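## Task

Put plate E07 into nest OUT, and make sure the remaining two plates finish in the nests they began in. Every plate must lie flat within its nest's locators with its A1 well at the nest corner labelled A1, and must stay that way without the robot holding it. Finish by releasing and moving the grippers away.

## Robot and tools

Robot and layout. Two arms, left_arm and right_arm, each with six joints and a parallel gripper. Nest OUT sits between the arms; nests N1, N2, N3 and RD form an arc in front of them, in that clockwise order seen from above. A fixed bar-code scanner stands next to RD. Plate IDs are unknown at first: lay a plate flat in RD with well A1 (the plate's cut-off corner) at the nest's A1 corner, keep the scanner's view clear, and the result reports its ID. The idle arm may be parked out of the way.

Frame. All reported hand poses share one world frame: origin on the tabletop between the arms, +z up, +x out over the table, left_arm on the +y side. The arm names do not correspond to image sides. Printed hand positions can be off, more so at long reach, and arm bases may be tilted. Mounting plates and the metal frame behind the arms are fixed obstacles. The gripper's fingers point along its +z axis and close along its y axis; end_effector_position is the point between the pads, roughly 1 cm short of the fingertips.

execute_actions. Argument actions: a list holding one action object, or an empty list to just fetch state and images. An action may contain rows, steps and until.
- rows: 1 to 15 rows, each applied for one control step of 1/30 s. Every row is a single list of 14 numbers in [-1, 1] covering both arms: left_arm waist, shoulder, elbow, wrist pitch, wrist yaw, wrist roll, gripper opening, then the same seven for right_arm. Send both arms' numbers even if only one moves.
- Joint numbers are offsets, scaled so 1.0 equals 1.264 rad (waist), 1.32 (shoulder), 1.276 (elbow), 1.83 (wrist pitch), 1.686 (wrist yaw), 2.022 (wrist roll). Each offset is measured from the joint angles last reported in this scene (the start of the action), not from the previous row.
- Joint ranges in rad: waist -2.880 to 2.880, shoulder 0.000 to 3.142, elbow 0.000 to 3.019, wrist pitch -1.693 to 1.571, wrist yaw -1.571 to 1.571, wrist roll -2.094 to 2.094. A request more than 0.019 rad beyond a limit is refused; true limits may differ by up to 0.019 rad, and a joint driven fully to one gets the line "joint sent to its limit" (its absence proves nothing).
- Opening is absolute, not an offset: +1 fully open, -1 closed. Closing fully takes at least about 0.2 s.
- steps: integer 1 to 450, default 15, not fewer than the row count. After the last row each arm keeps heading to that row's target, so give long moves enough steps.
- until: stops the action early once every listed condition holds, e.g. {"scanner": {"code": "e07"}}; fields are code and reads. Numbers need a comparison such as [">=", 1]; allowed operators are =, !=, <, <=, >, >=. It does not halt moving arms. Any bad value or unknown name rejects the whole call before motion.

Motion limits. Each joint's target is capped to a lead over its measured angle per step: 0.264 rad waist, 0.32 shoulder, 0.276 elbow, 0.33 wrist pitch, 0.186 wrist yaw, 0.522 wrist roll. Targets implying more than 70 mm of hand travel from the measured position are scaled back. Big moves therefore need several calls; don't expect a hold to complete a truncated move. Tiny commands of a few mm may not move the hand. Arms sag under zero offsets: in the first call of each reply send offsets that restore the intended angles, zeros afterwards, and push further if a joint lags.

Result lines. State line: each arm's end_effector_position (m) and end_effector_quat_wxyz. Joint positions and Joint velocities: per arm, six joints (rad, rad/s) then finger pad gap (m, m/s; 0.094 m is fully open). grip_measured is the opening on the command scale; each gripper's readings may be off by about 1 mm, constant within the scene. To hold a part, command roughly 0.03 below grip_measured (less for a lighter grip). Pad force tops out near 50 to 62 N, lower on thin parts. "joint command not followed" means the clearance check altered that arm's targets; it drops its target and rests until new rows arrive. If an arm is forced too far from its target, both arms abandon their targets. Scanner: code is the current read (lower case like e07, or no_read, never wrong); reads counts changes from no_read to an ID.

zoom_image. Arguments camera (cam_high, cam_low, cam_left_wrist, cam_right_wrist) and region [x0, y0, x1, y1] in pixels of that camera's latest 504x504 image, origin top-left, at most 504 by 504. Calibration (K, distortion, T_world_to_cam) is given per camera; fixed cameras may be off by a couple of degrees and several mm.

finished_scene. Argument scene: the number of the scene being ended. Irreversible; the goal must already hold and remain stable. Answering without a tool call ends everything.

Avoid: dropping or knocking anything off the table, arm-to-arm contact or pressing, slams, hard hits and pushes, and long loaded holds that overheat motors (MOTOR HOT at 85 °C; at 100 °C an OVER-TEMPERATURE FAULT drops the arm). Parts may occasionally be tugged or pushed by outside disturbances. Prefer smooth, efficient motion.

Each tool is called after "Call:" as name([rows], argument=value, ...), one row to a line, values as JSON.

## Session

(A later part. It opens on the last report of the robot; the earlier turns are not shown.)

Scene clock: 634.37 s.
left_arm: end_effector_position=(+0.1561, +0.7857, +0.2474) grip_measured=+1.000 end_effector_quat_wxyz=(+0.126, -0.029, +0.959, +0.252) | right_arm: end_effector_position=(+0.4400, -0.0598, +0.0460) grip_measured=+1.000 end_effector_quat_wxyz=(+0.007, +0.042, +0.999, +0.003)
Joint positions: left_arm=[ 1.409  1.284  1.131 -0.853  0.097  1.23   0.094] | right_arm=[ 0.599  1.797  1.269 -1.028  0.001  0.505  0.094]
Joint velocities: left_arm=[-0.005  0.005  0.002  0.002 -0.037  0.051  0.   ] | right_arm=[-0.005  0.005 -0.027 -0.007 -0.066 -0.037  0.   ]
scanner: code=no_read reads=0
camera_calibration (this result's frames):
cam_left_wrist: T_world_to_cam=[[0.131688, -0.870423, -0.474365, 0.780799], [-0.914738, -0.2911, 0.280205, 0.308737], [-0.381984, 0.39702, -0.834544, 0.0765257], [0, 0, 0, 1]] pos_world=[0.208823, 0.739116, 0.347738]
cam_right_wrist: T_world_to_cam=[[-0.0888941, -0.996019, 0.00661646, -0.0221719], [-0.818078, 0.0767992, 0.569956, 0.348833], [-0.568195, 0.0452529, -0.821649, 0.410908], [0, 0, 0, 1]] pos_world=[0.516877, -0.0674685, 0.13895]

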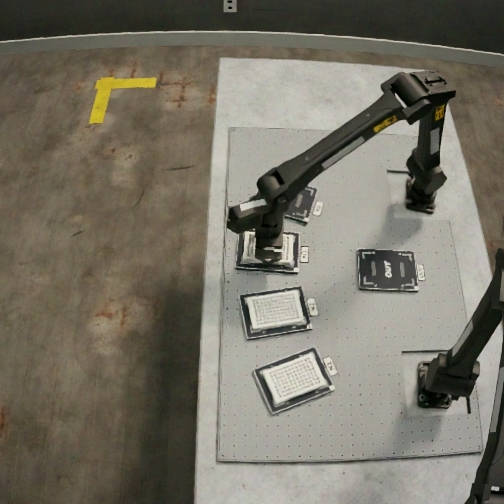

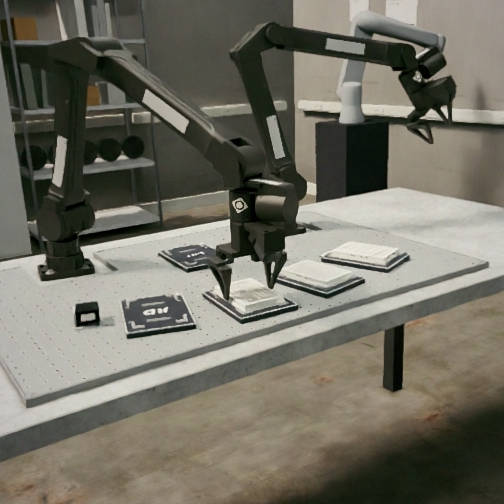

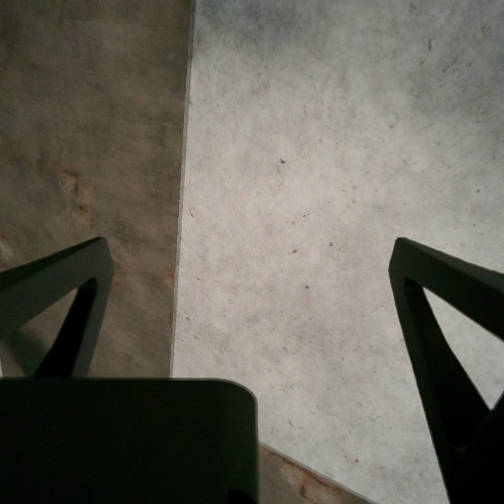

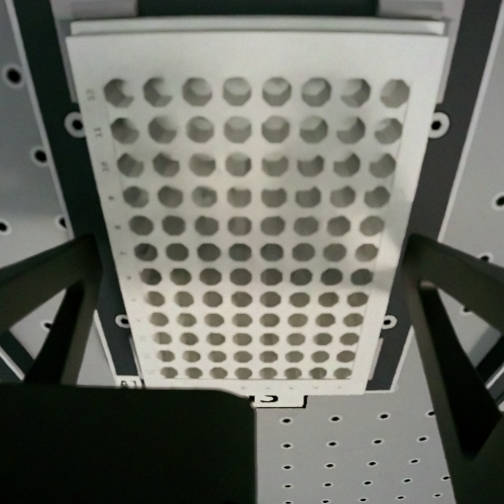

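Call:
execute_actions([
  {"rows": [[0,0,0,0,0,0,1,0,0.005,-0.002,0.003,0,0,1],[0,0,0,0,0,0,1,0,0.011,-0.004,0.007,0,0,1],[0,0,0,0,0,0,1,0,0.017,-0.007,0.011,0,0,1],[0,0,0,0,0,0,1,0,0.022,-0.009,0.015,0,0,1],[0,0,0,0,0,0,1,0,0.026,-0.010,0.0175,0,0,1]], "steps": 18},
])

Scene clock: 657.93 s.
left_arm: end_effector_position=(+0.1561, +0.7857, +0.2474) grip_measured=+1.000 end_effector_quat_wxyz=(+0.126, -0.029, +0.959, +0.252) | right_arm: end_effector_position=(+0.4424, -0.0587, +0.0433) grip_measured=+1.000 end_effector_quat_wxyz=(+0.012, +0.042, +0.999, +0.006)
Joint positions: left_arm=[ 1.409  1.284  1.131 -0.853  0.097  1.23   0.094] | right_arm=[ 0.599  1.8    1.264 -1.008  0.001  0.505  0.094]
Joint velocities: left_arm=[ 0.005 -0.005 -0.012  0.002 -0.037 -0.007  0.   ] | right_arm=[-0.005  0.005  0.007  0.007  0.007  0.037  0.   ]
scanner: code=no_read reads=0
camera_calibration (this result's frames):
cam_left_wrist: T_world_to_cam=[[0.131688, -0.870423, -0.474365, 0.780799], [-0.914738, -0.2911, 0.280205, 0.308737], [-0.381984, 0.39702, -0.834544, 0.0765257], [0, 0, 0, 1]] pos_world=[0.208823, 0.739116, 0.347738]
cam_right_wrist: T_world_to_cam=[[-0.0889348, -0.996037, 0.000472389, -0.0205846], [-0.824576, 0.0738913, 0.560906, 0.355369], [-0.558718, 0.0494945, -0.82788, 0.40631], [0, 0, 0, 1]] pos_world=[0.518211, -0.0668718, 0.137057]

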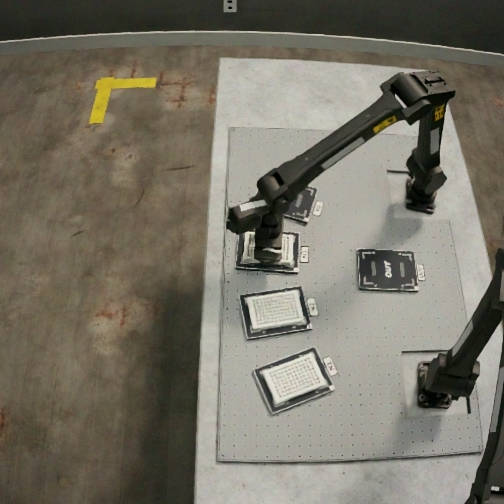

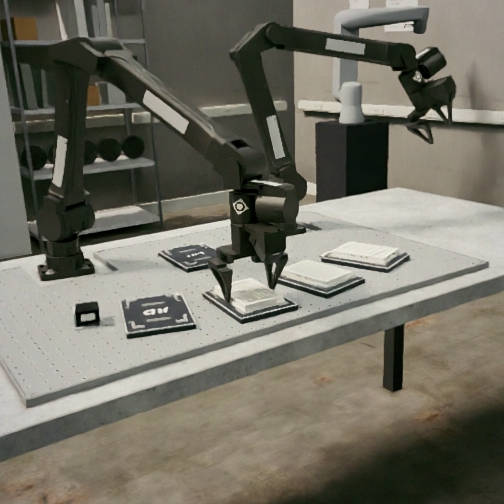

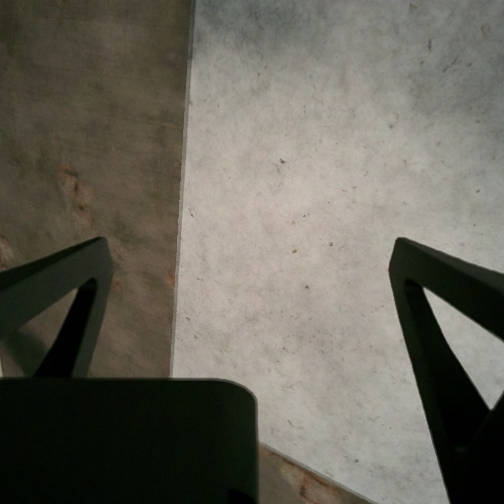

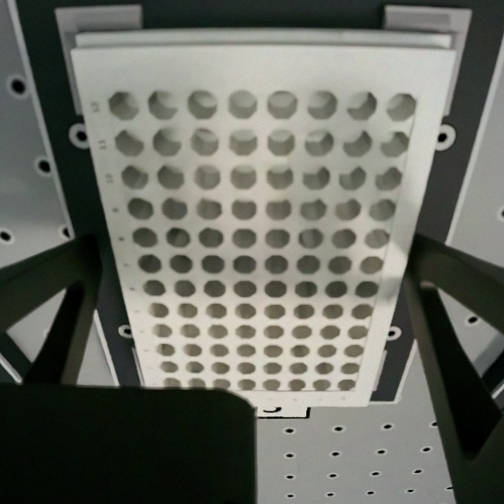

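Call:
zoom_image(camera="cam_right_wrist", region=[60, 180, 180, 300])

Call:
zoom_image(camera="cam_right_wrist", region=[350, 180, 470, 300])

Call:
zoom_image(camera="cam_low", region=[195, 235, 305, 325])

Region (60, 180, 180, 300) of cam_right_wrist's 504x504 image, scaled by 4.200, with more detail than that image has.

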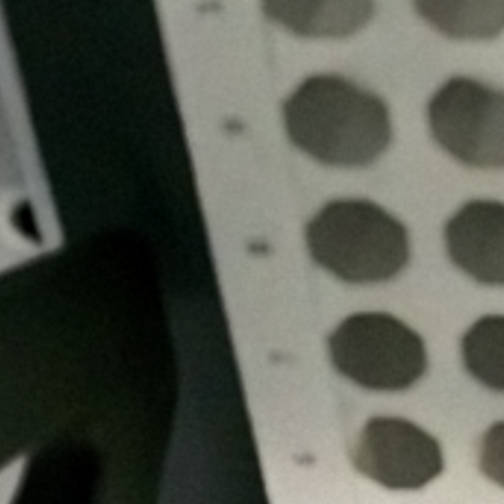

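Region (350, 180, 470, 300) of cam_right_wrist's 504x504 image, scaled by 4.200, with more detail than that image has.

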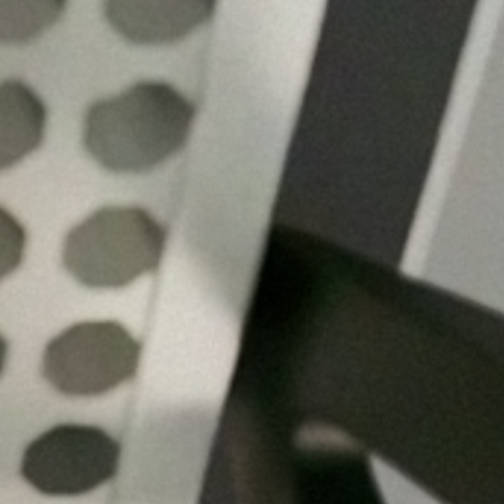

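Region (195, 235, 305, 325) of cam_low's 504x504 image, scaled by 4.582, with more detail than that image has; it fills the top 412 rows of this view, and the rest is white.

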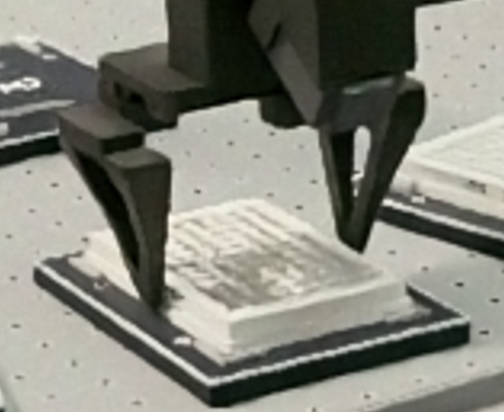

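Call:
execute_actions([
  {"rows": [[0,0,0,0,0,0,1,0,0,0,0,0,0,0.97],[0,0,0,0,0,0,1,0,0,0,0,0,0,0.94],[0,0,0,0,0,0,1,0,0,0,0,0,0,0.91],[0,0,0,0,0,0,1,0,0,0,0,0,0,0.88],[0,0,0,0,0,0,1,0,0,0,0,0,0,0.85],[0,0,0,0,0,0,1,0,0,0,0,0,0,0.82],[0,0,0,0,0,0,1,0,0,0,0,0,0,0.80],[0,0,0,0,0,0,1,0,0,0,0,0,0,0.78],[0,0,0,0,0,0,1,0,0,0,0,0,0,0.76],[0,0,0,0,0,0,1,0,0,0,0,0,0,0.74],[0,0,0,0,0,0,1,0,0,0,0,0,0,0.725]], "steps": 18},
])

Scene clock: 701.00 s.
left_arm: end_effector_position=(+0.1561, +0.7857, +0.2474) grip_measured=+1.000 end_effector_quat_wxyz=(+0.126, -0.029, +0.959, +0.252) | right_arm: end_effector_position=(+0.4427, -0.0603, +0.0433) grip_measured=+0.749 end_effector_quat_wxyz=(+0.013, +0.043, +0.999, +0.003)
Joint positions: left_arm=[ 1.409  1.284  1.131 -0.853  0.097  1.23   0.094] | right_arm=[ 0.598  1.8    1.264 -1.01   0.007  0.505  0.082]
Joint velocities: left_arm=[-0.005 -0.015  0.002  0.012  0.051  0.095  0.   ] | right_arm=[-0.005 -0.005  0.002  0.017  0.007 -0.007 -0.   ]
scanner: code=no_read reads=0
camera_calibration (this result's frames):
cam_left_wrist: T_world_to_cam=[[0.131688, -0.870423, -0.474365, 0.780799], [-0.914738, -0.2911, 0.280205, 0.308737], [-0.381984, 0.39702, -0.834544, 0.0765257], [0, 0, 0, 1]] pos_world=[0.208823, 0.739116, 0.347738]
cam_right_wrist: T_world_to_cam=[[-0.0902287, -0.995902, 0.00620952, -0.0218029], [-0.825004, 0.078235, 0.559685, 0.356237], [-0.557877, 0.0453768, -0.828682, 0.405963], [0, 0, 0, 1]] pos_world=[0.518407, -0.0680051, 0.137169]

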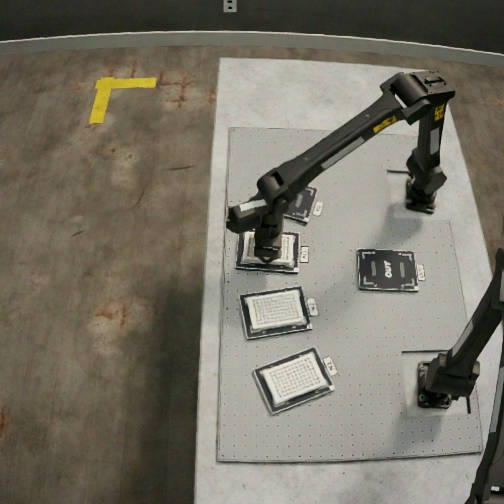

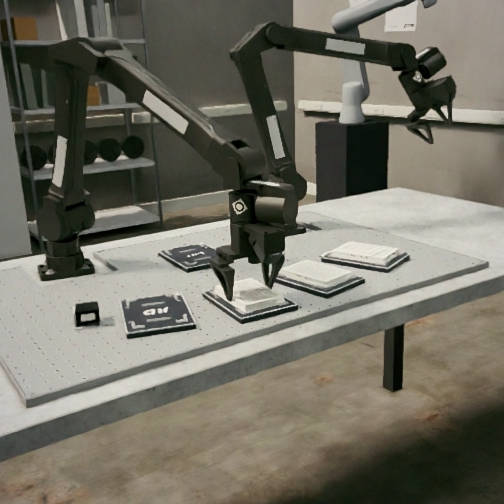

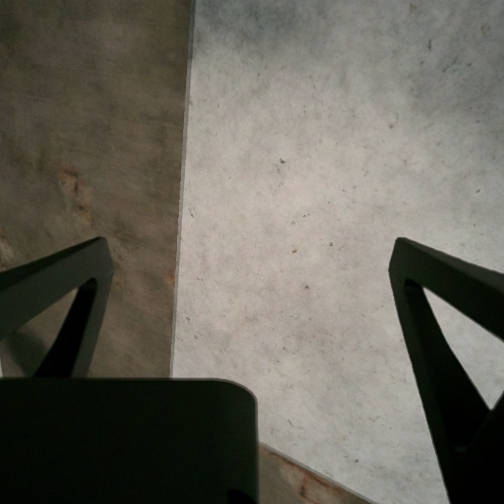

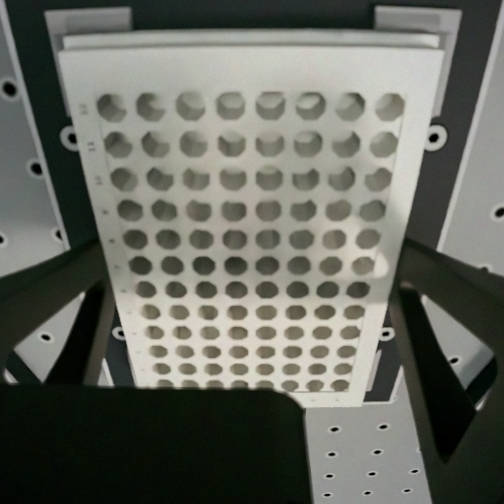

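Call:
execute_actions(actions=[])

Scene clock: 729.23 s.
left_arm: end_effector_position=(+0.1561, +0.7857, +0.2474) grip_measured=+1.000 end_effector_quat_wxyz=(+0.126, -0.029, +0.959, +0.252) | right_arm: end_effector_position=(+0.4427, -0.0603, +0.0433) grip_measured=+0.749 end_effector_quat_wxyz=(+0.013, +0.043, +0.999, +0.003)
Joint positions: left_arm=[ 1.409  1.284  1.131 -0.853  0.097  1.23   0.094] | right_arm=[ 0.598  1.8    1.264 -1.01   0.007  0.505  0.082]
Joint velocities: left_arm=[ 0.005 -0.005  0.007 -0.012  0.11   0.037  0.   ] | right_arm=[-0.005 -0.024 -0.002 -0.017  0.007  0.051 -0.   ]
scanner: code=no_read reads=0
camera_calibration (this result's frames):
cam_left_wrist: T_world_to_cam=[[0.131688, -0.870423, -0.474365, 0.780799], [-0.914738, -0.2911, 0.280205, 0.308737], [-0.381984, 0.39702, -0.834544, 0.0765257], [0, 0, 0, 1]] pos_world=[0.208823, 0.739116, 0.347738]
cam_right_wrist: T_world_to_cam=[[-0.0902287, -0.995902, 0.00620952, -0.0218029], [-0.825004, 0.078235, 0.559685, 0.356237], [-0.557877, 0.0453768, -0.828682, 0.405963], [0, 0, 0, 1]] pos_world=[0.518407, -0.0680051, 0.137169]

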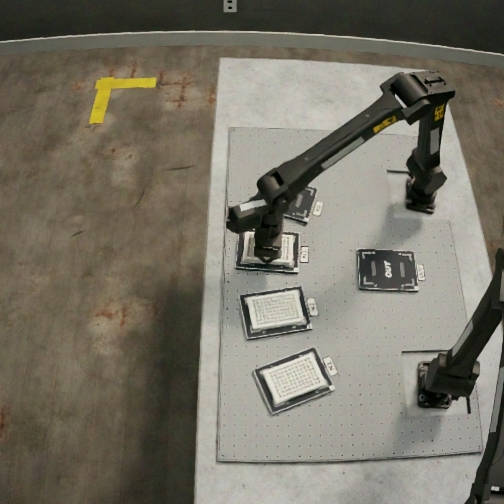

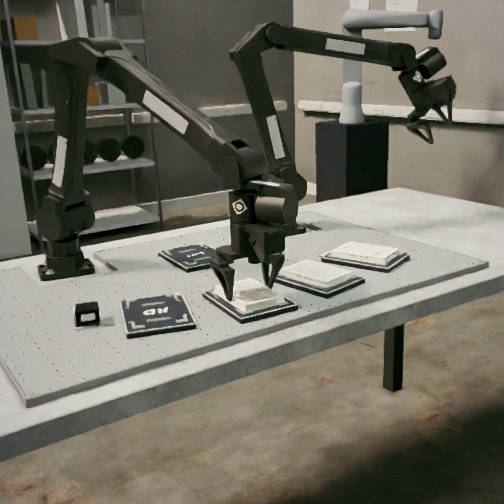

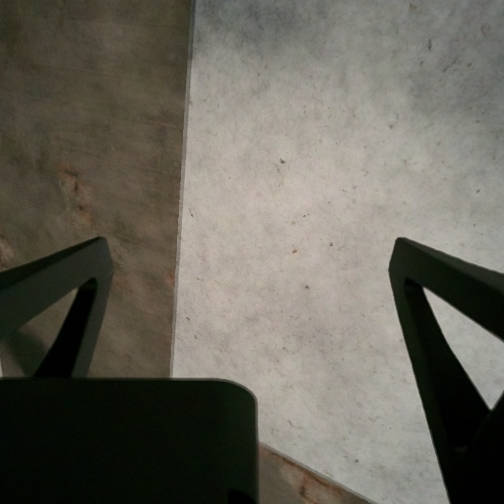

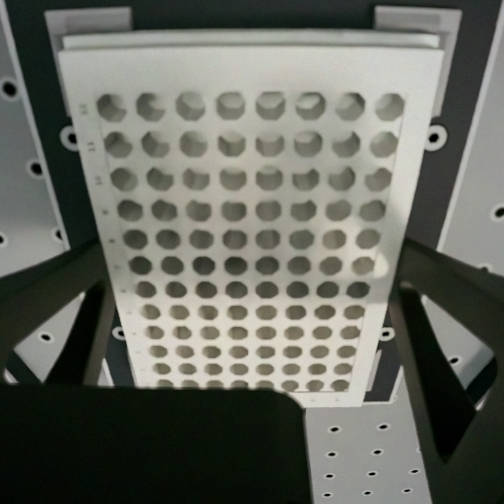

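Call:
zoom_image(camera="cam_low", region=[190, 230, 420, 330])

Region (190, 230, 420, 330) of cam_low's 504x504 image, scaled by 2.191, with more detail than that image has; it fills the top 219 rows of this view, and the rest is white.

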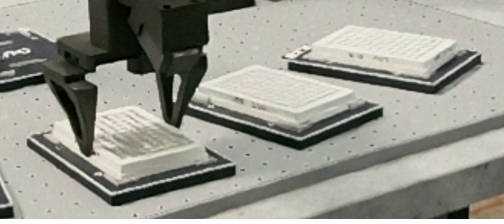

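Call:
execute_actions([
  {"rows": [[0,0,0,0,0,0,1, 0,-0.005,0.005,-0.007,0,0,0.718],[0,0,0,0,0,0,1, 0,-0.010,0.010,-0.014,0,0,0.718],[0,0,0,0,0,0,1, 0,-0.015,0.016,-0.021,0,0,0.718],[0,0,0,0,0,0,1, 0,-0.020,0.021,-0.029,0,0,0.718],[0,0,0,0,0,0,1, 0,-0.025,0.027,-0.037,0,0,0.718],[0,0,0,0,0,0,1, 0,-0.030,0.033,-0.045,0,0,0.718],[0,0,0,0,0,0,1, 0,-0.035,0.039,-0.053,0,0,0.718],[0,0,0,0,0,0,1, 0,-0.039,0.044,-0.061,0,0,0.718],[0,0,0,0,0,0,1, 0,-0.043,0.049,-0.068,0,0,0.718],[0,0,0,0,0,0,1, 0,-0.046,0.054,-0.075,0,0,0.718]], "steps": 24},
])

Scene clock: 781.10 s.
left_arm: end_effector_position=(+0.1561, +0.7857, +0.2474) grip_measured=+1.000 end_effector_quat_wxyz=(+0.126, -0.029, +0.959, +0.252) | right_arm: end_effector_position=(+0.4312, -0.0656, +0.0842) grip_measured=+0.749 end_effector_quat_wxyz=(-0.000, +0.043, +0.999, -0.005)
Joint positions: left_arm=[ 1.409  1.284  1.131 -0.853  0.097  1.23   0.094] | right_arm=[ 0.598  1.737  1.298 -1.136  0.008  0.505  0.082]
Joint velocities: left_arm=[-0.015 -0.005  0.002  0.017 -0.037 -0.037  0.   ] | right_arm=[-0.015 -0.015 -0.022 -0.002 -0.066 -0.066  0.   ]
scanner: code=no_read reads=0
camera_calibration (this result's frames):
cam_left_wrist: T_world_to_cam=[[0.131688, -0.870423, -0.474365, 0.780799], [-0.914738, -0.2911, 0.280205, 0.308737], [-0.381984, 0.39702, -0.834544, 0.0765257], [0, 0, 0, 1]] pos_world=[0.208823, 0.739116, 0.347738]
cam_right_wrist: T_world_to_cam=[[-0.0902325, -0.995675, 0.0221023, -0.0297488], [-0.809342, 0.0862427, 0.580971, 0.316262], [-0.580365, 0.0345342, -0.813624, 0.441367], [0, 0, 0, 1]] pos_world=[0.509434, -0.0721376, 0.176026]

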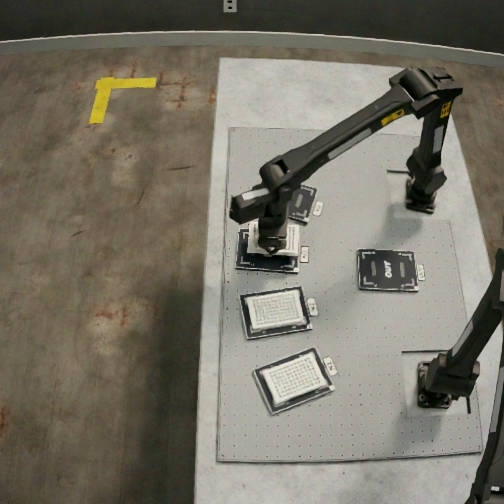

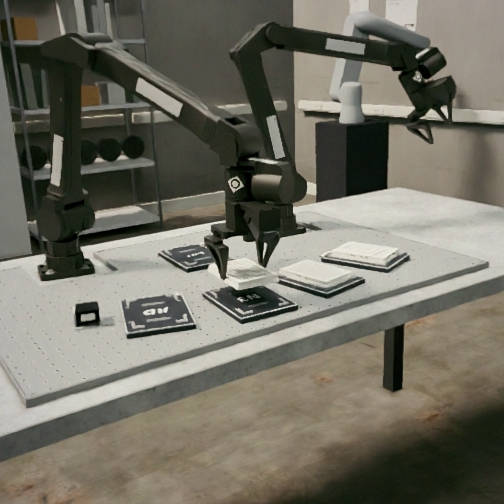

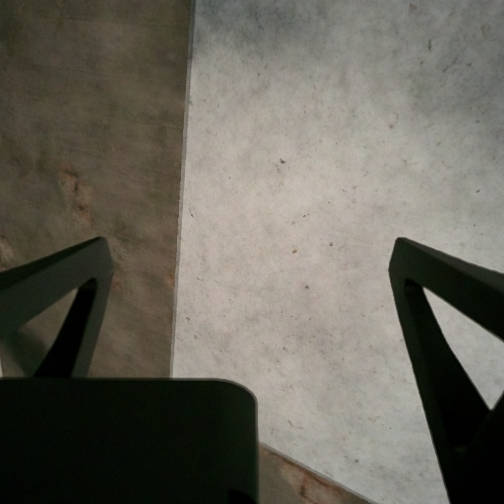

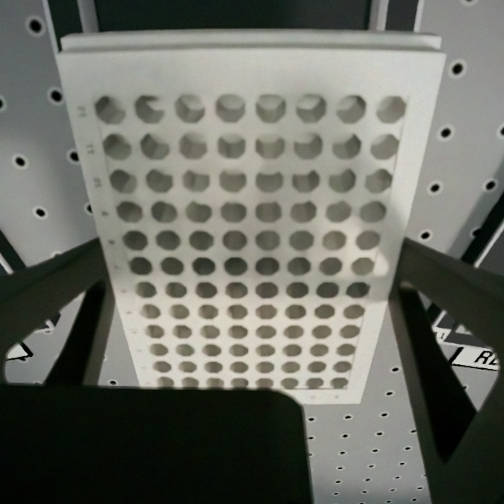

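Call:
zoom_image(camera="cam_high", region=[340, 230, 440, 310])

Call:
zoom_image(camera="cam_high", region=[220, 200, 320, 290])

Region (340, 230, 440, 310) of cam_high's 504x504 image, scaled by 5.040, with more detail than that image has; it fills the top 403 rows of this view, and the rest is white.

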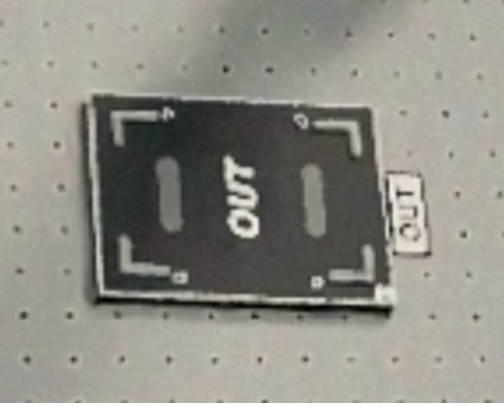

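Region (220, 200, 320, 290) of cam_high's 504x504 image, scaled by 5.040, with more detail than that image has; it fills the top 454 rows of this view, and the rest is white.

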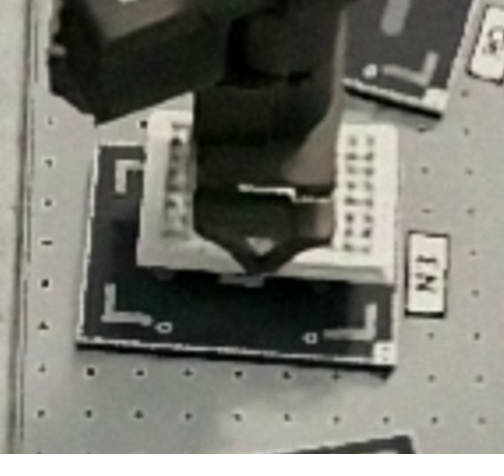

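Call:
execute_actions([
  {"rows": [[0,0,0,0,0,0,1, 0.010,-0.010,-0.006,0.001,0,0.006,0.718],[0,0,0,0,0,0,1, 0.030,-0.025,-0.020,0.002,0,0.018,0.718],[0,0,0,0,0,0,1, 0.060,-0.047,-0.043,0.004,0.001,0.037,0.718],[0,0,0,0,0,0,1, 0.095,-0.072,-0.071,0.007,0.001,0.058,0.718],[0,0,0,0,0,0,1, 0.135,-0.100,-0.103,0.010,0.002,0.083,0.718],[0,0,0,0,0,0,1, 0.175,-0.128,-0.136,0.013,0.002,0.108,0.718],[0,0,0,0,0,0,1, 0.220,-0.160,-0.172,0.016,0.003,0.135,0.718],[0,0,0,0,0,0,1, 0.265,-0.192,-0.209,0.019,0.004,0.163,0.718],[0,0,0,0,0,0,1, 0.310,-0.224,-0.246,0.023,0.004,0.191,0.718],[0,0,0,0,0,0,1, 0.355,-0.256,-0.283,0.026,0.005,0.218,0.718],[0,0,0,0,0,0,1, 0.400,-0.287,-0.320,0.029,0.006,0.246,0.718],[0,0,0,0,0,0,1, 0.440,-0.315,-0.353,0.032,0.007,0.271,0.718],[0,0,0,0,0,0,1, 0.475,-0.340,-0.382,0.035,0.008,0.293,0.718],[0,0,0,0,0,0,1, 0.505,-0.358,-0.405,0.038,0.009,0.312,0.718],[0,0,0,0,0,0,1, 0.527,-0.368,-0.422,0.042,0.010,0.326,0.718]], "steps": 48},
])

Scene clock: 878.47 s.
left_arm: end_effector_position=(+0.1561, +0.7857, +0.2474) grip_measured=+1.000 end_effector_quat_wxyz=(+0.126, -0.029, +0.959, +0.252) | right_arm: end_effector_position=(+0.1217, +0.0035, +0.0894) grip_measured=+0.749 end_effector_quat_wxyz=(+0.014, +0.031, +0.999, +0.006)
Joint positions: left_arm=[ 1.409  1.284  1.131 -0.853  0.097  1.23   0.094] | right_arm=[ 1.271  1.234  0.757 -1.071  0.021  1.155  0.082]
Joint velocities: left_arm=[-0.024 -0.024  0.002  0.002 -0.081  0.007  0.   ] | right_arm=[-0.005 -0.005 -0.012 -0.017  0.037  0.051  0.001]
scanner: code=no_read reads=0
camera_calibration (this result's frames):
cam_left_wrist: T_world_to_cam=[[0.131688, -0.870423, -0.474365, 0.780799], [-0.914738, -0.2911, 0.280205, 0.308737], [-0.381984, 0.39702, -0.834544, 0.0765257], [0, 0, 0, 1]] pos_world=[0.208823, 0.739116, 0.347738]
cam_right_wrist: T_world_to_cam=[[-0.0675053, -0.997719, 0.000102981, 0.0102954], [-0.828235, 0.0560956, 0.557566, 0.0613239], [-0.5563, 0.0375534, -0.830132, 0.262222], [0, 0, 0, 1]] pos_world=[0.19736, -0.00301545, 0.183486]

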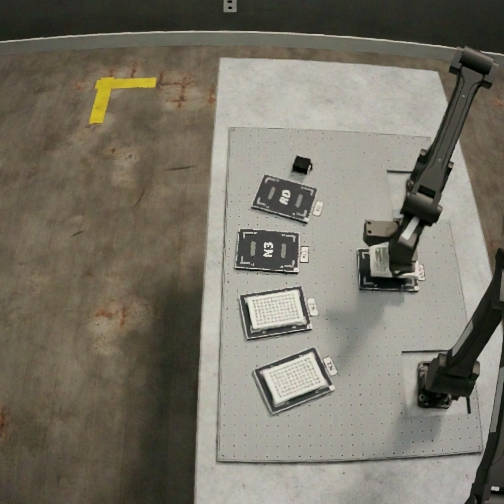

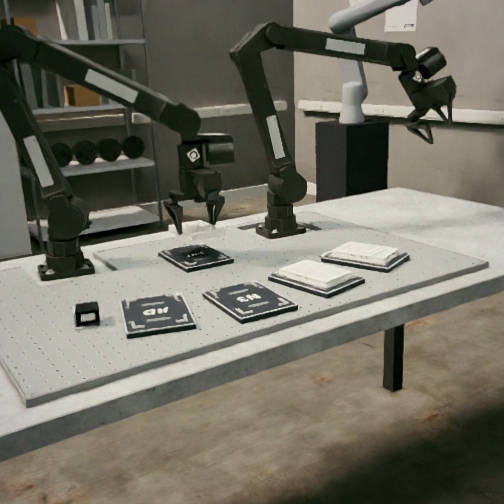

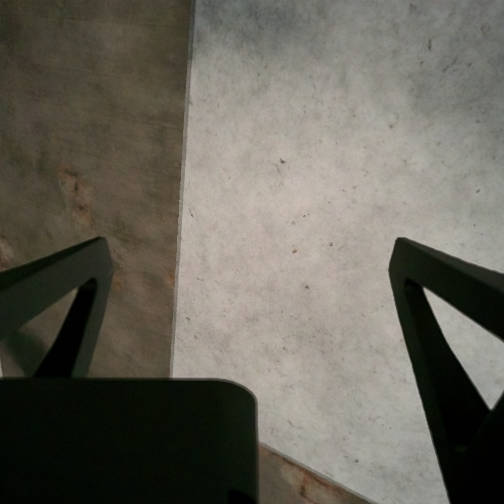

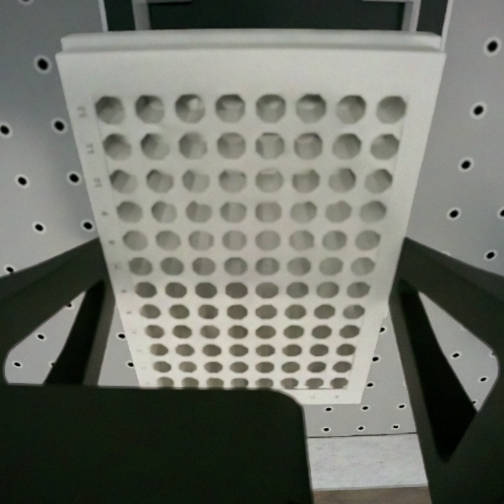

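Call:
zoom_image(camera="cam_right_wrist", region=[0, 0, 504, 120])

Call:
zoom_image(camera="cam_high", region=[330, 200, 450, 310])

Region (0, 0, 504, 120) of cam_right_wrist's 504x504 image, scaled by 1.000; it fills the top 120 rows of this view, and the rest is white.

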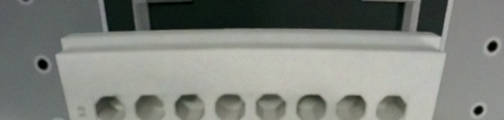

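Region (330, 200, 450, 310) of cam_high's 504x504 image, scaled by 4.200, with more detail than that image has; it fills the top 462 rows of this view, and the rest is white.

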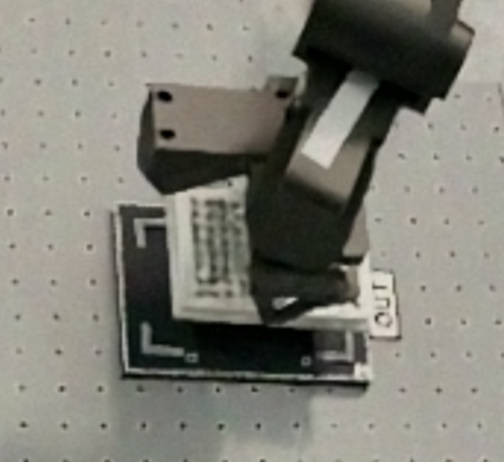

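Call:
zoom_image(camera="cam_right_wrist", region=[80, 0, 260, 60])

Call:
zoom_image(camera="cam_right_wrist", region=[324, 0, 504, 60])

Region (80, 0, 260, 60) of cam_right_wrist's 504x504 image, scaled by 2.800, with more detail than that image has.

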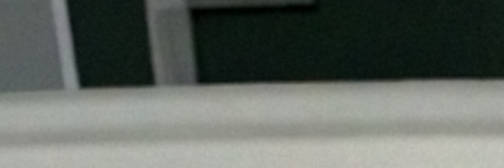

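Region (324, 0, 504, 60) of cam_right_wrist's 504x504 image, scaled by 2.800, with more detail than that image has.

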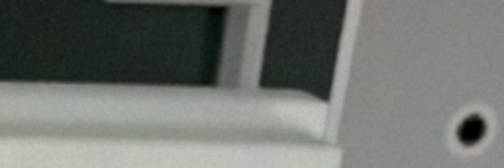

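Call:
execute_actions([
  {"rows": [[0,0,0,0,0,0,1, -0.003,0.003,-0.004,0.005,0,-0.002,0.718],[0,0,0,0,0,0,1, -0.006,0.006,-0.009,0.010,0,-0.004,0.718],[0,0,0,0,0,0,1, -0.009,0.010,-0.014,0.016,0,-0.006,0.718],[0,0,0,0,0,0,1, -0.012,0.014,-0.020,0.022,0,-0.008,0.718],[0,0,0,0,0,0,1, -0.015,0.018,-0.025,0.028,0,-0.010,0.718],[0,0,0,0,0,0,1, -0.018,0.022,-0.030,0.034,0,-0.012,0.718],[0,0,0,0,0,0,1, -0.020,0.025,-0.035,0.040,0,-0.014,0.718],[0,0,0,0,0,0,1, -0.022,0.028,-0.039,0.045,0,-0.015,0.718],[0,0,0,0,0,0,1, -0.023,0.030,-0.042,0.048,0,-0.016,0.718],[0,0,0,0,0,0,1, -0.024,0.032,-0.044,0.050,0,-0.017,0.718]], "steps": 20},
])

Scene clock: 955.30 s.
left_arm: end_effector_position=(+0.1561, +0.7857, +0.2474) grip_measured=+1.000 end_effector_quat_wxyz=(+0.126, -0.029, +0.959, +0.252) | right_arm: end_effector_position=(+0.1245, -0.0038, +0.0634) grip_measured=+0.749 end_effector_quat_wxyz=(+0.014, +0.029, +0.999, +0.004)
Joint positions: left_arm=[ 1.409  1.284  1.131 -0.853  0.097  1.23   0.094] | right_arm=[ 1.252  1.265  0.705 -0.992  0.021  1.131  0.082]
Joint velocities: left_arm=[-0.015 -0.005 -0.002 -0.007 -0.007 -0.037  0.   ] | right_arm=[-0.005 -0.005 -0.017 -0.007 -0.095  0.022  0.   ]
scanner: code=no_read reads=0
camera_calibration (this result's frames):
cam_left_wrist: T_world_to_cam=[[0.131688, -0.870423, -0.474365, 0.780799], [-0.914738, -0.2911, 0.280205, 0.308737], [-0.381984, 0.39702, -0.834544, 0.0765257], [0, 0, 0, 1]] pos_world=[0.208823, 0.739116, 0.347738]
cam_right_wrist: T_world_to_cam=[[-0.0633242, -0.997982, 0.00458187, 0.00238437], [-0.827485, 0.0550712, 0.558781, 0.0783908], [-0.557906, 0.0315929, -0.829303, 0.24257], [0, 0, 0, 1]] pos_world=[0.200349, -0.009601, 0.15735]

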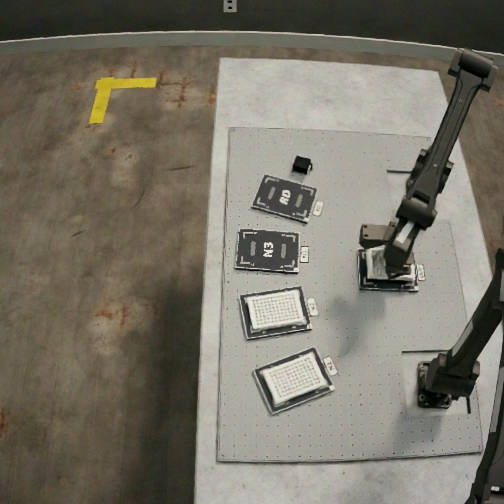

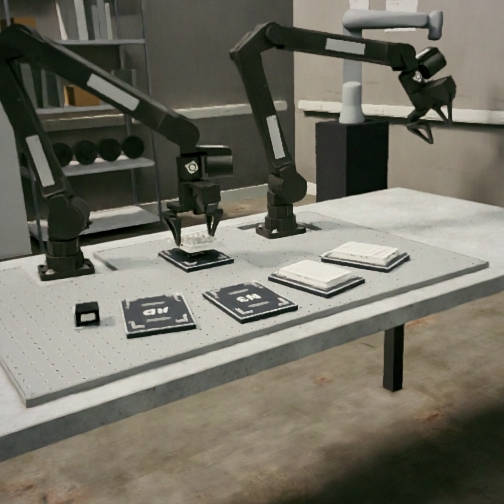

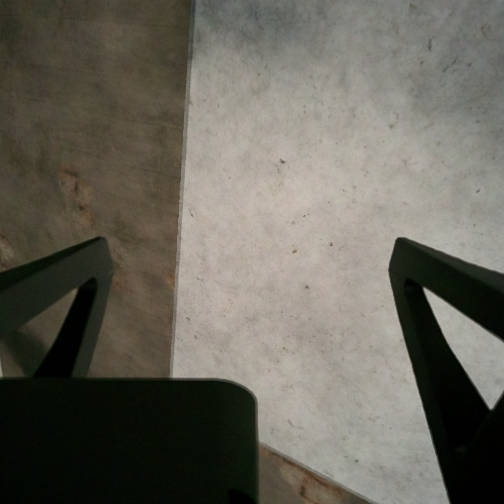

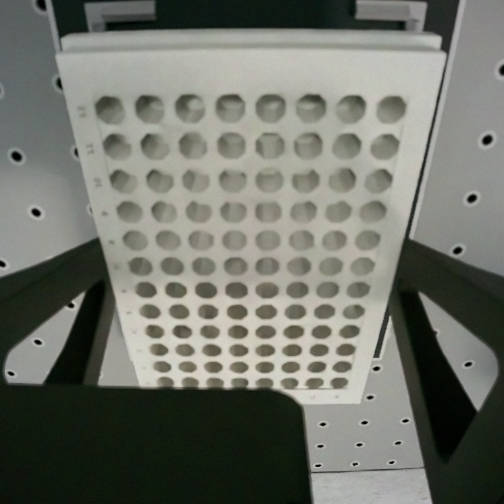

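Call:
zoom_image(camera="cam_right_wrist", region=[0, 0, 252, 100])

Call:
zoom_image(camera="cam_right_wrist", region=[252, 0, 504, 100])

Call:
zoom_image(camera="cam_right_wrist", region=[300, 100, 504, 400])

Region (0, 0, 252, 100) of cam_right_wrist's 504x504 image, scaled by 2.000, with more detail than that image has; it fills the top 200 rows of this view, and the rest is white.

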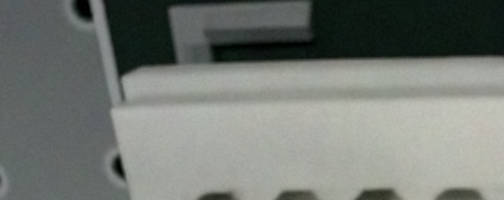

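Region (252, 0, 504, 100) of cam_right_wrist's 504x504 image, scaled by 2.000, with more detail than that image has; it fills the top 200 rows of this view, and the rest is white.

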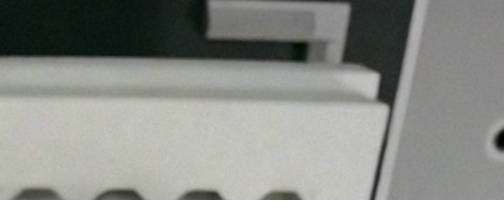

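Region (300, 100, 504, 400) of cam_right_wrist's 504x504 image, scaled by 1.680, with more detail than that image has; it fills the left 343 columns of this view, and the rest is white.

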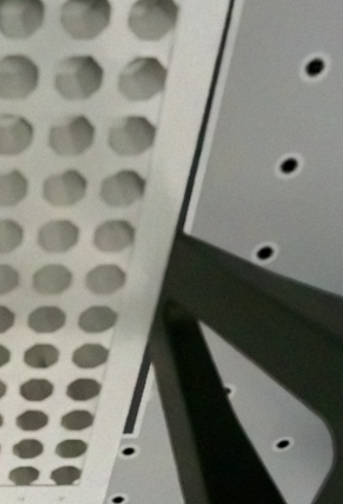

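Call:
zoom_image(camera="cam_right_wrist", region=[0, 100, 204, 400])

Call:
zoom_image(camera="cam_high", region=[340, 220, 440, 310])

Region (0, 100, 204, 400) of cam_right_wrist's 504x504 image, scaled by 1.680, with more detail than that image has; it fills the left 343 columns of this view, and the rest is white.

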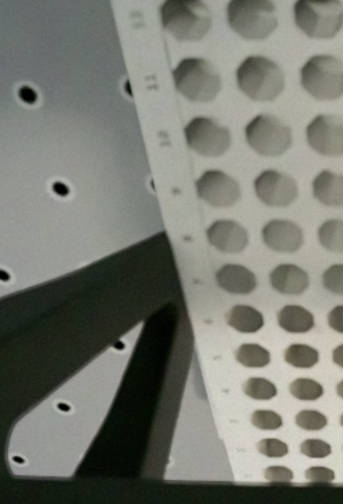

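Region (340, 220, 440, 310) of cam_high's 504x504 image, scaled by 5.040, with more detail than that image has; it fills the top 454 rows of this view, and the rest is white.

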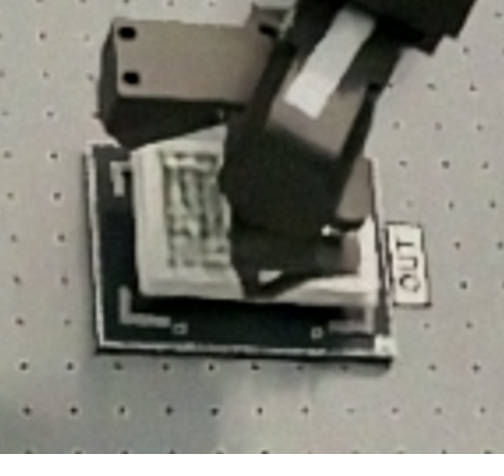

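Call:
execute_actions([
  {"rows": [[0,0,0,0,0,0,1, -0.002,0.004,-0.002,0.004,0,0,0.718],[0,0,0,0,0,0,1, -0.004,0.008,-0.004,0.008,0,0,0.718],[0,0,0,0,0,0,1, -0.006,0.011,-0.007,0.012,0,0,0.718],[0,0,0,0,0,0,1, -0.008,0.014,-0.010,0.017,0,0,0.718],[0,0,0,0,0,0,1, -0.010,0.017,-0.013,0.022,0,0,0.718],[0,0,0,0,0,0,1, -0.0115,0.020,-0.016,0.026,0,0,0.718],[0,0,0,0,0,0,1, -0.0115,0.023,-0.018,0.030,0,0,0.718],[0,0,0,0,0,0,1, -0.0115,0.026,-0.020,0.033,0,0,0.718],[0,0,0,0,0,0,1, -0.0115,0.029,-0.022,0.036,0,0,0.718],[0,0,0,0,0,0,1, -0.0115,0.031,-0.024,0.039,0,0,0.718],[0,0,0,0,0,0,1, -0.0115,0.033,-0.025,0.041,0,0,0.718],[0,0,0,0,0,0,1, -0.0115,0.035,-0.026,0.043,0,0,0.718]], "steps": 24},
])

Scene clock: 1032.50 s.
left_arm: end_effector_position=(+0.1561, +0.7857, +0.2474) grip_measured=+1.000 end_effector_quat_wxyz=(+0.126, -0.029, +0.959, +0.252) | right_arm: end_effector_position=(+0.1255, -0.0031, +0.0456) grip_measured=+0.749 end_effector_quat_wxyz=(+0.015, +0.029, +0.999, +0.006)
Joint positions: left_arm=[ 1.409  1.284  1.131 -0.853  0.097  1.23   0.094] | right_arm=[ 1.25   1.298  0.677 -0.926  0.021  1.13   0.082]
Joint velocities: left_arm=[-0.015  0.005  0.007  0.002  0.081 -0.007  0.   ] | right_arm=[-0.005 -0.005 -0.012  0.007  0.022 -0.051  0.   ]
scanner: code=no_read reads=0
camera_calibration (this result's frames):
cam_left_wrist: T_world_to_cam=[[0.131688, -0.870423, -0.474365, 0.780799], [-0.914738, -0.2911, 0.280205, 0.308737], [-0.381984, 0.39702, -0.834544, 0.0765257], [0, 0, 0, 1]] pos_world=[0.208823, 0.739116, 0.347738]
cam_right_wrist: T_world_to_cam=[[-0.0637109, -0.997968, -0.000575672, 0.00350597], [-0.828996, 0.0526024, 0.556775, 0.089323], [-0.555614, 0.0359499, -0.830663, 0.228075], [0, 0, 0, 1]] pos_world=[0.200993, -0.00939903, 0.139723]

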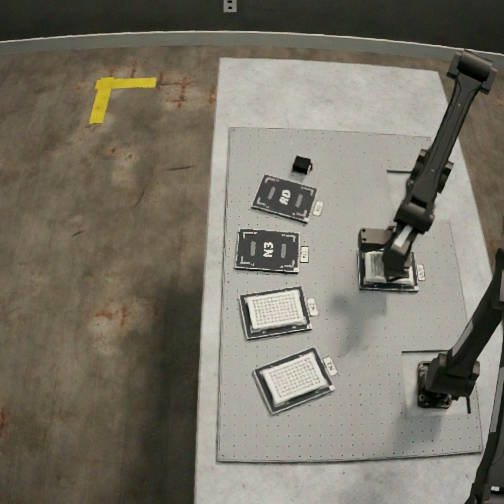

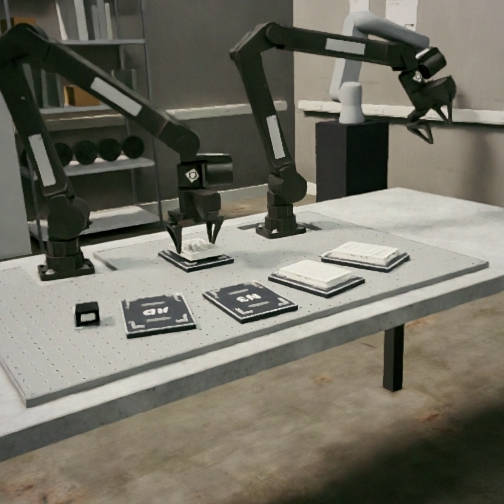

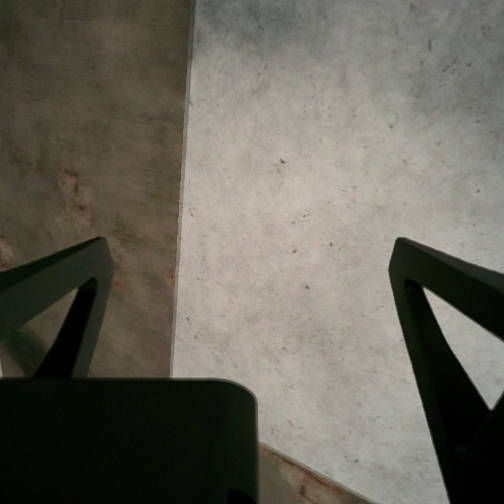

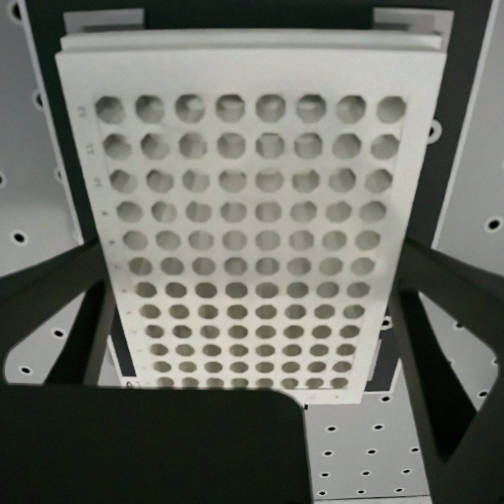

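Call:
zoom_image(camera="cam_right_wrist", region=[0, 0, 252, 160])

Call:
zoom_image(camera="cam_right_wrist", region=[252, 0, 504, 160])

Region (0, 0, 252, 160) of cam_right_wrist's 504x504 image, scaled by 2.000, with more detail than that image has; it fills the top 320 rows of this view, and the rest is white.

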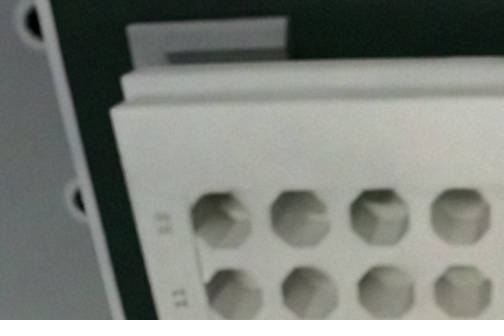

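Region (252, 0, 504, 160) of cam_right_wrist's 504x504 image, scaled by 2.000, with more detail than that image has; it fills the top 320 rows of this view, and the rest is white.

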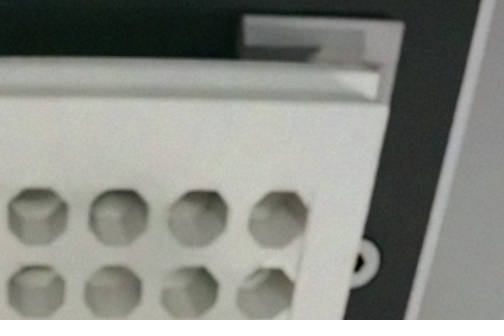

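Call:
execute_actions([
  {"rows": [[0,0,0,0,0,0,1, -0.006,0.006,-0.002,0,0,0,0.718],[0,0,0,0,0,0,1, -0.010,0.010,-0.004,0,0,0,0.718],[0,0,0,0,0,0,1, -0.012,0.011,-0.005,0.003,0,0,0.718],[0,0,0,0,0,0,1, -0.0125,0.012,-0.0055,0.005,0,0,0.718],[0,0,0,0,0,0,1, -0.0125,0.013,-0.006,0.007,0,0,0.718],[0,0,0,0,0,0,1, -0.0125,0.014,-0.007,0.008,0,0,0.718],[0,0,0,0,0,0,1, -0.0125,0.015,-0.0075,0.009,0,0,0.718],[0,0,0,0,0,0,1, -0.0125,0.016,-0.008,0.010,0,0,0.718],[0,0,0,0,0,0,1, -0.0125,0.016,-0.0082,0.0107,0,0,0.718]], "steps": 18},
])

Scene clock: 1093.83 s.
left_arm: end_effector_position=(+0.1561, +0.7857, +0.2474) grip_measured=+1.000 end_effector_quat_wxyz=(+0.126, -0.029, +0.959, +0.252) | right_arm: end_effector_position=(+0.1269, -0.0022, +0.0450) grip_measured=+0.749 end_effector_quat_wxyz=(+0.016, +0.031, +0.999, +0.008)
Joint positions: left_arm=[ 1.409  1.284  1.131 -0.853  0.097  1.23   0.094] | right_arm=[ 1.248  1.3    0.677 -0.919  0.021  1.13   0.082]
Joint velocities: left_arm=[-0.005 -0.005  0.007 -0.017 -0.007 -0.022  0.   ] | right_arm=[-0.024 -0.024 -0.017 -0.002 -0.022  0.066  0.001]
scanner: code=no_read reads=0
camera_calibration (this result's frames):
cam_left_wrist: T_world_to_cam=[[0.131688, -0.870423, -0.474365, 0.780799], [-0.914738, -0.2911, 0.280205, 0.308737], [-0.381984, 0.39702, -0.834544, 0.0765257], [0, 0, 0, 1]] pos_world=[0.208823, 0.739116, 0.347738]
cam_right_wrist: T_world_to_cam=[[-0.0663697, -0.997784, -0.00472624, 0.00503104], [-0.830077, 0.0525847, 0.555164, 0.0909947], [-0.553685, 0.0407693, -0.831727, 0.228148], [0, 0, 0, 1]] pos_world=[0.202189, -0.00906644, 0.139263]

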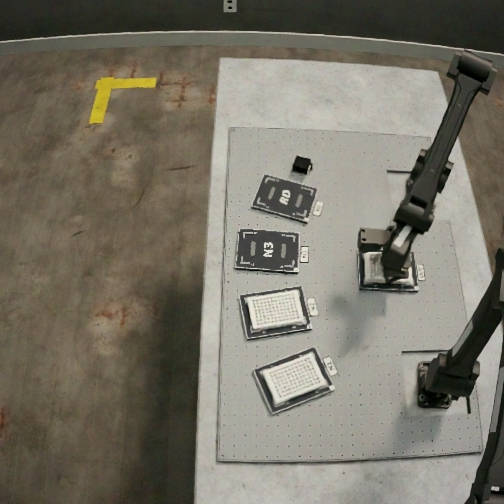

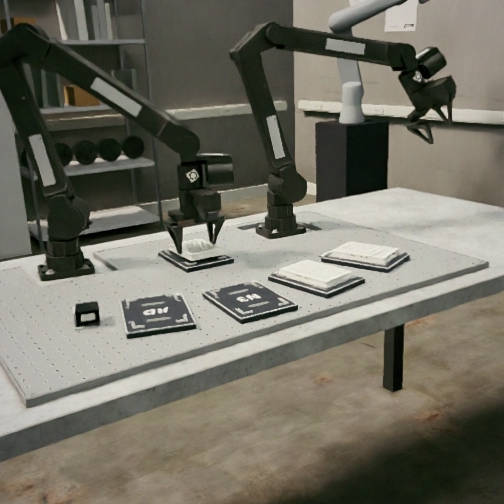

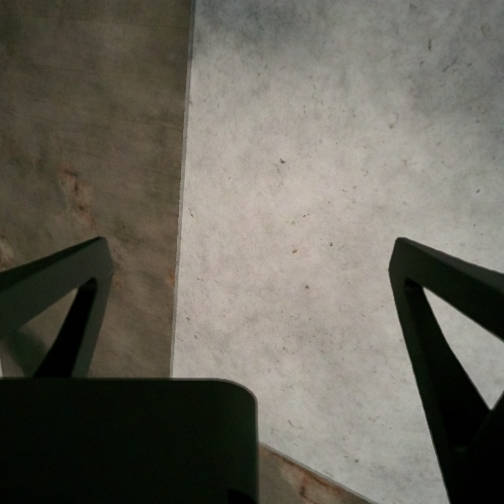

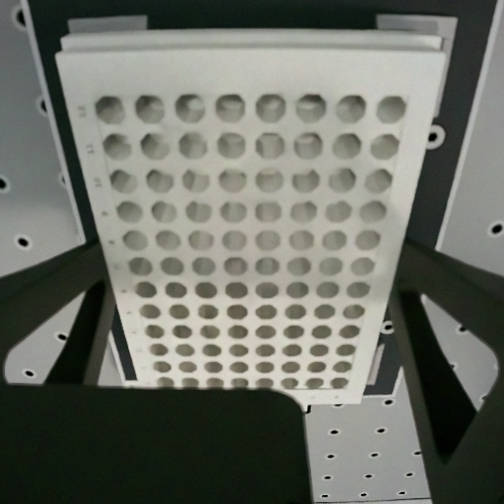

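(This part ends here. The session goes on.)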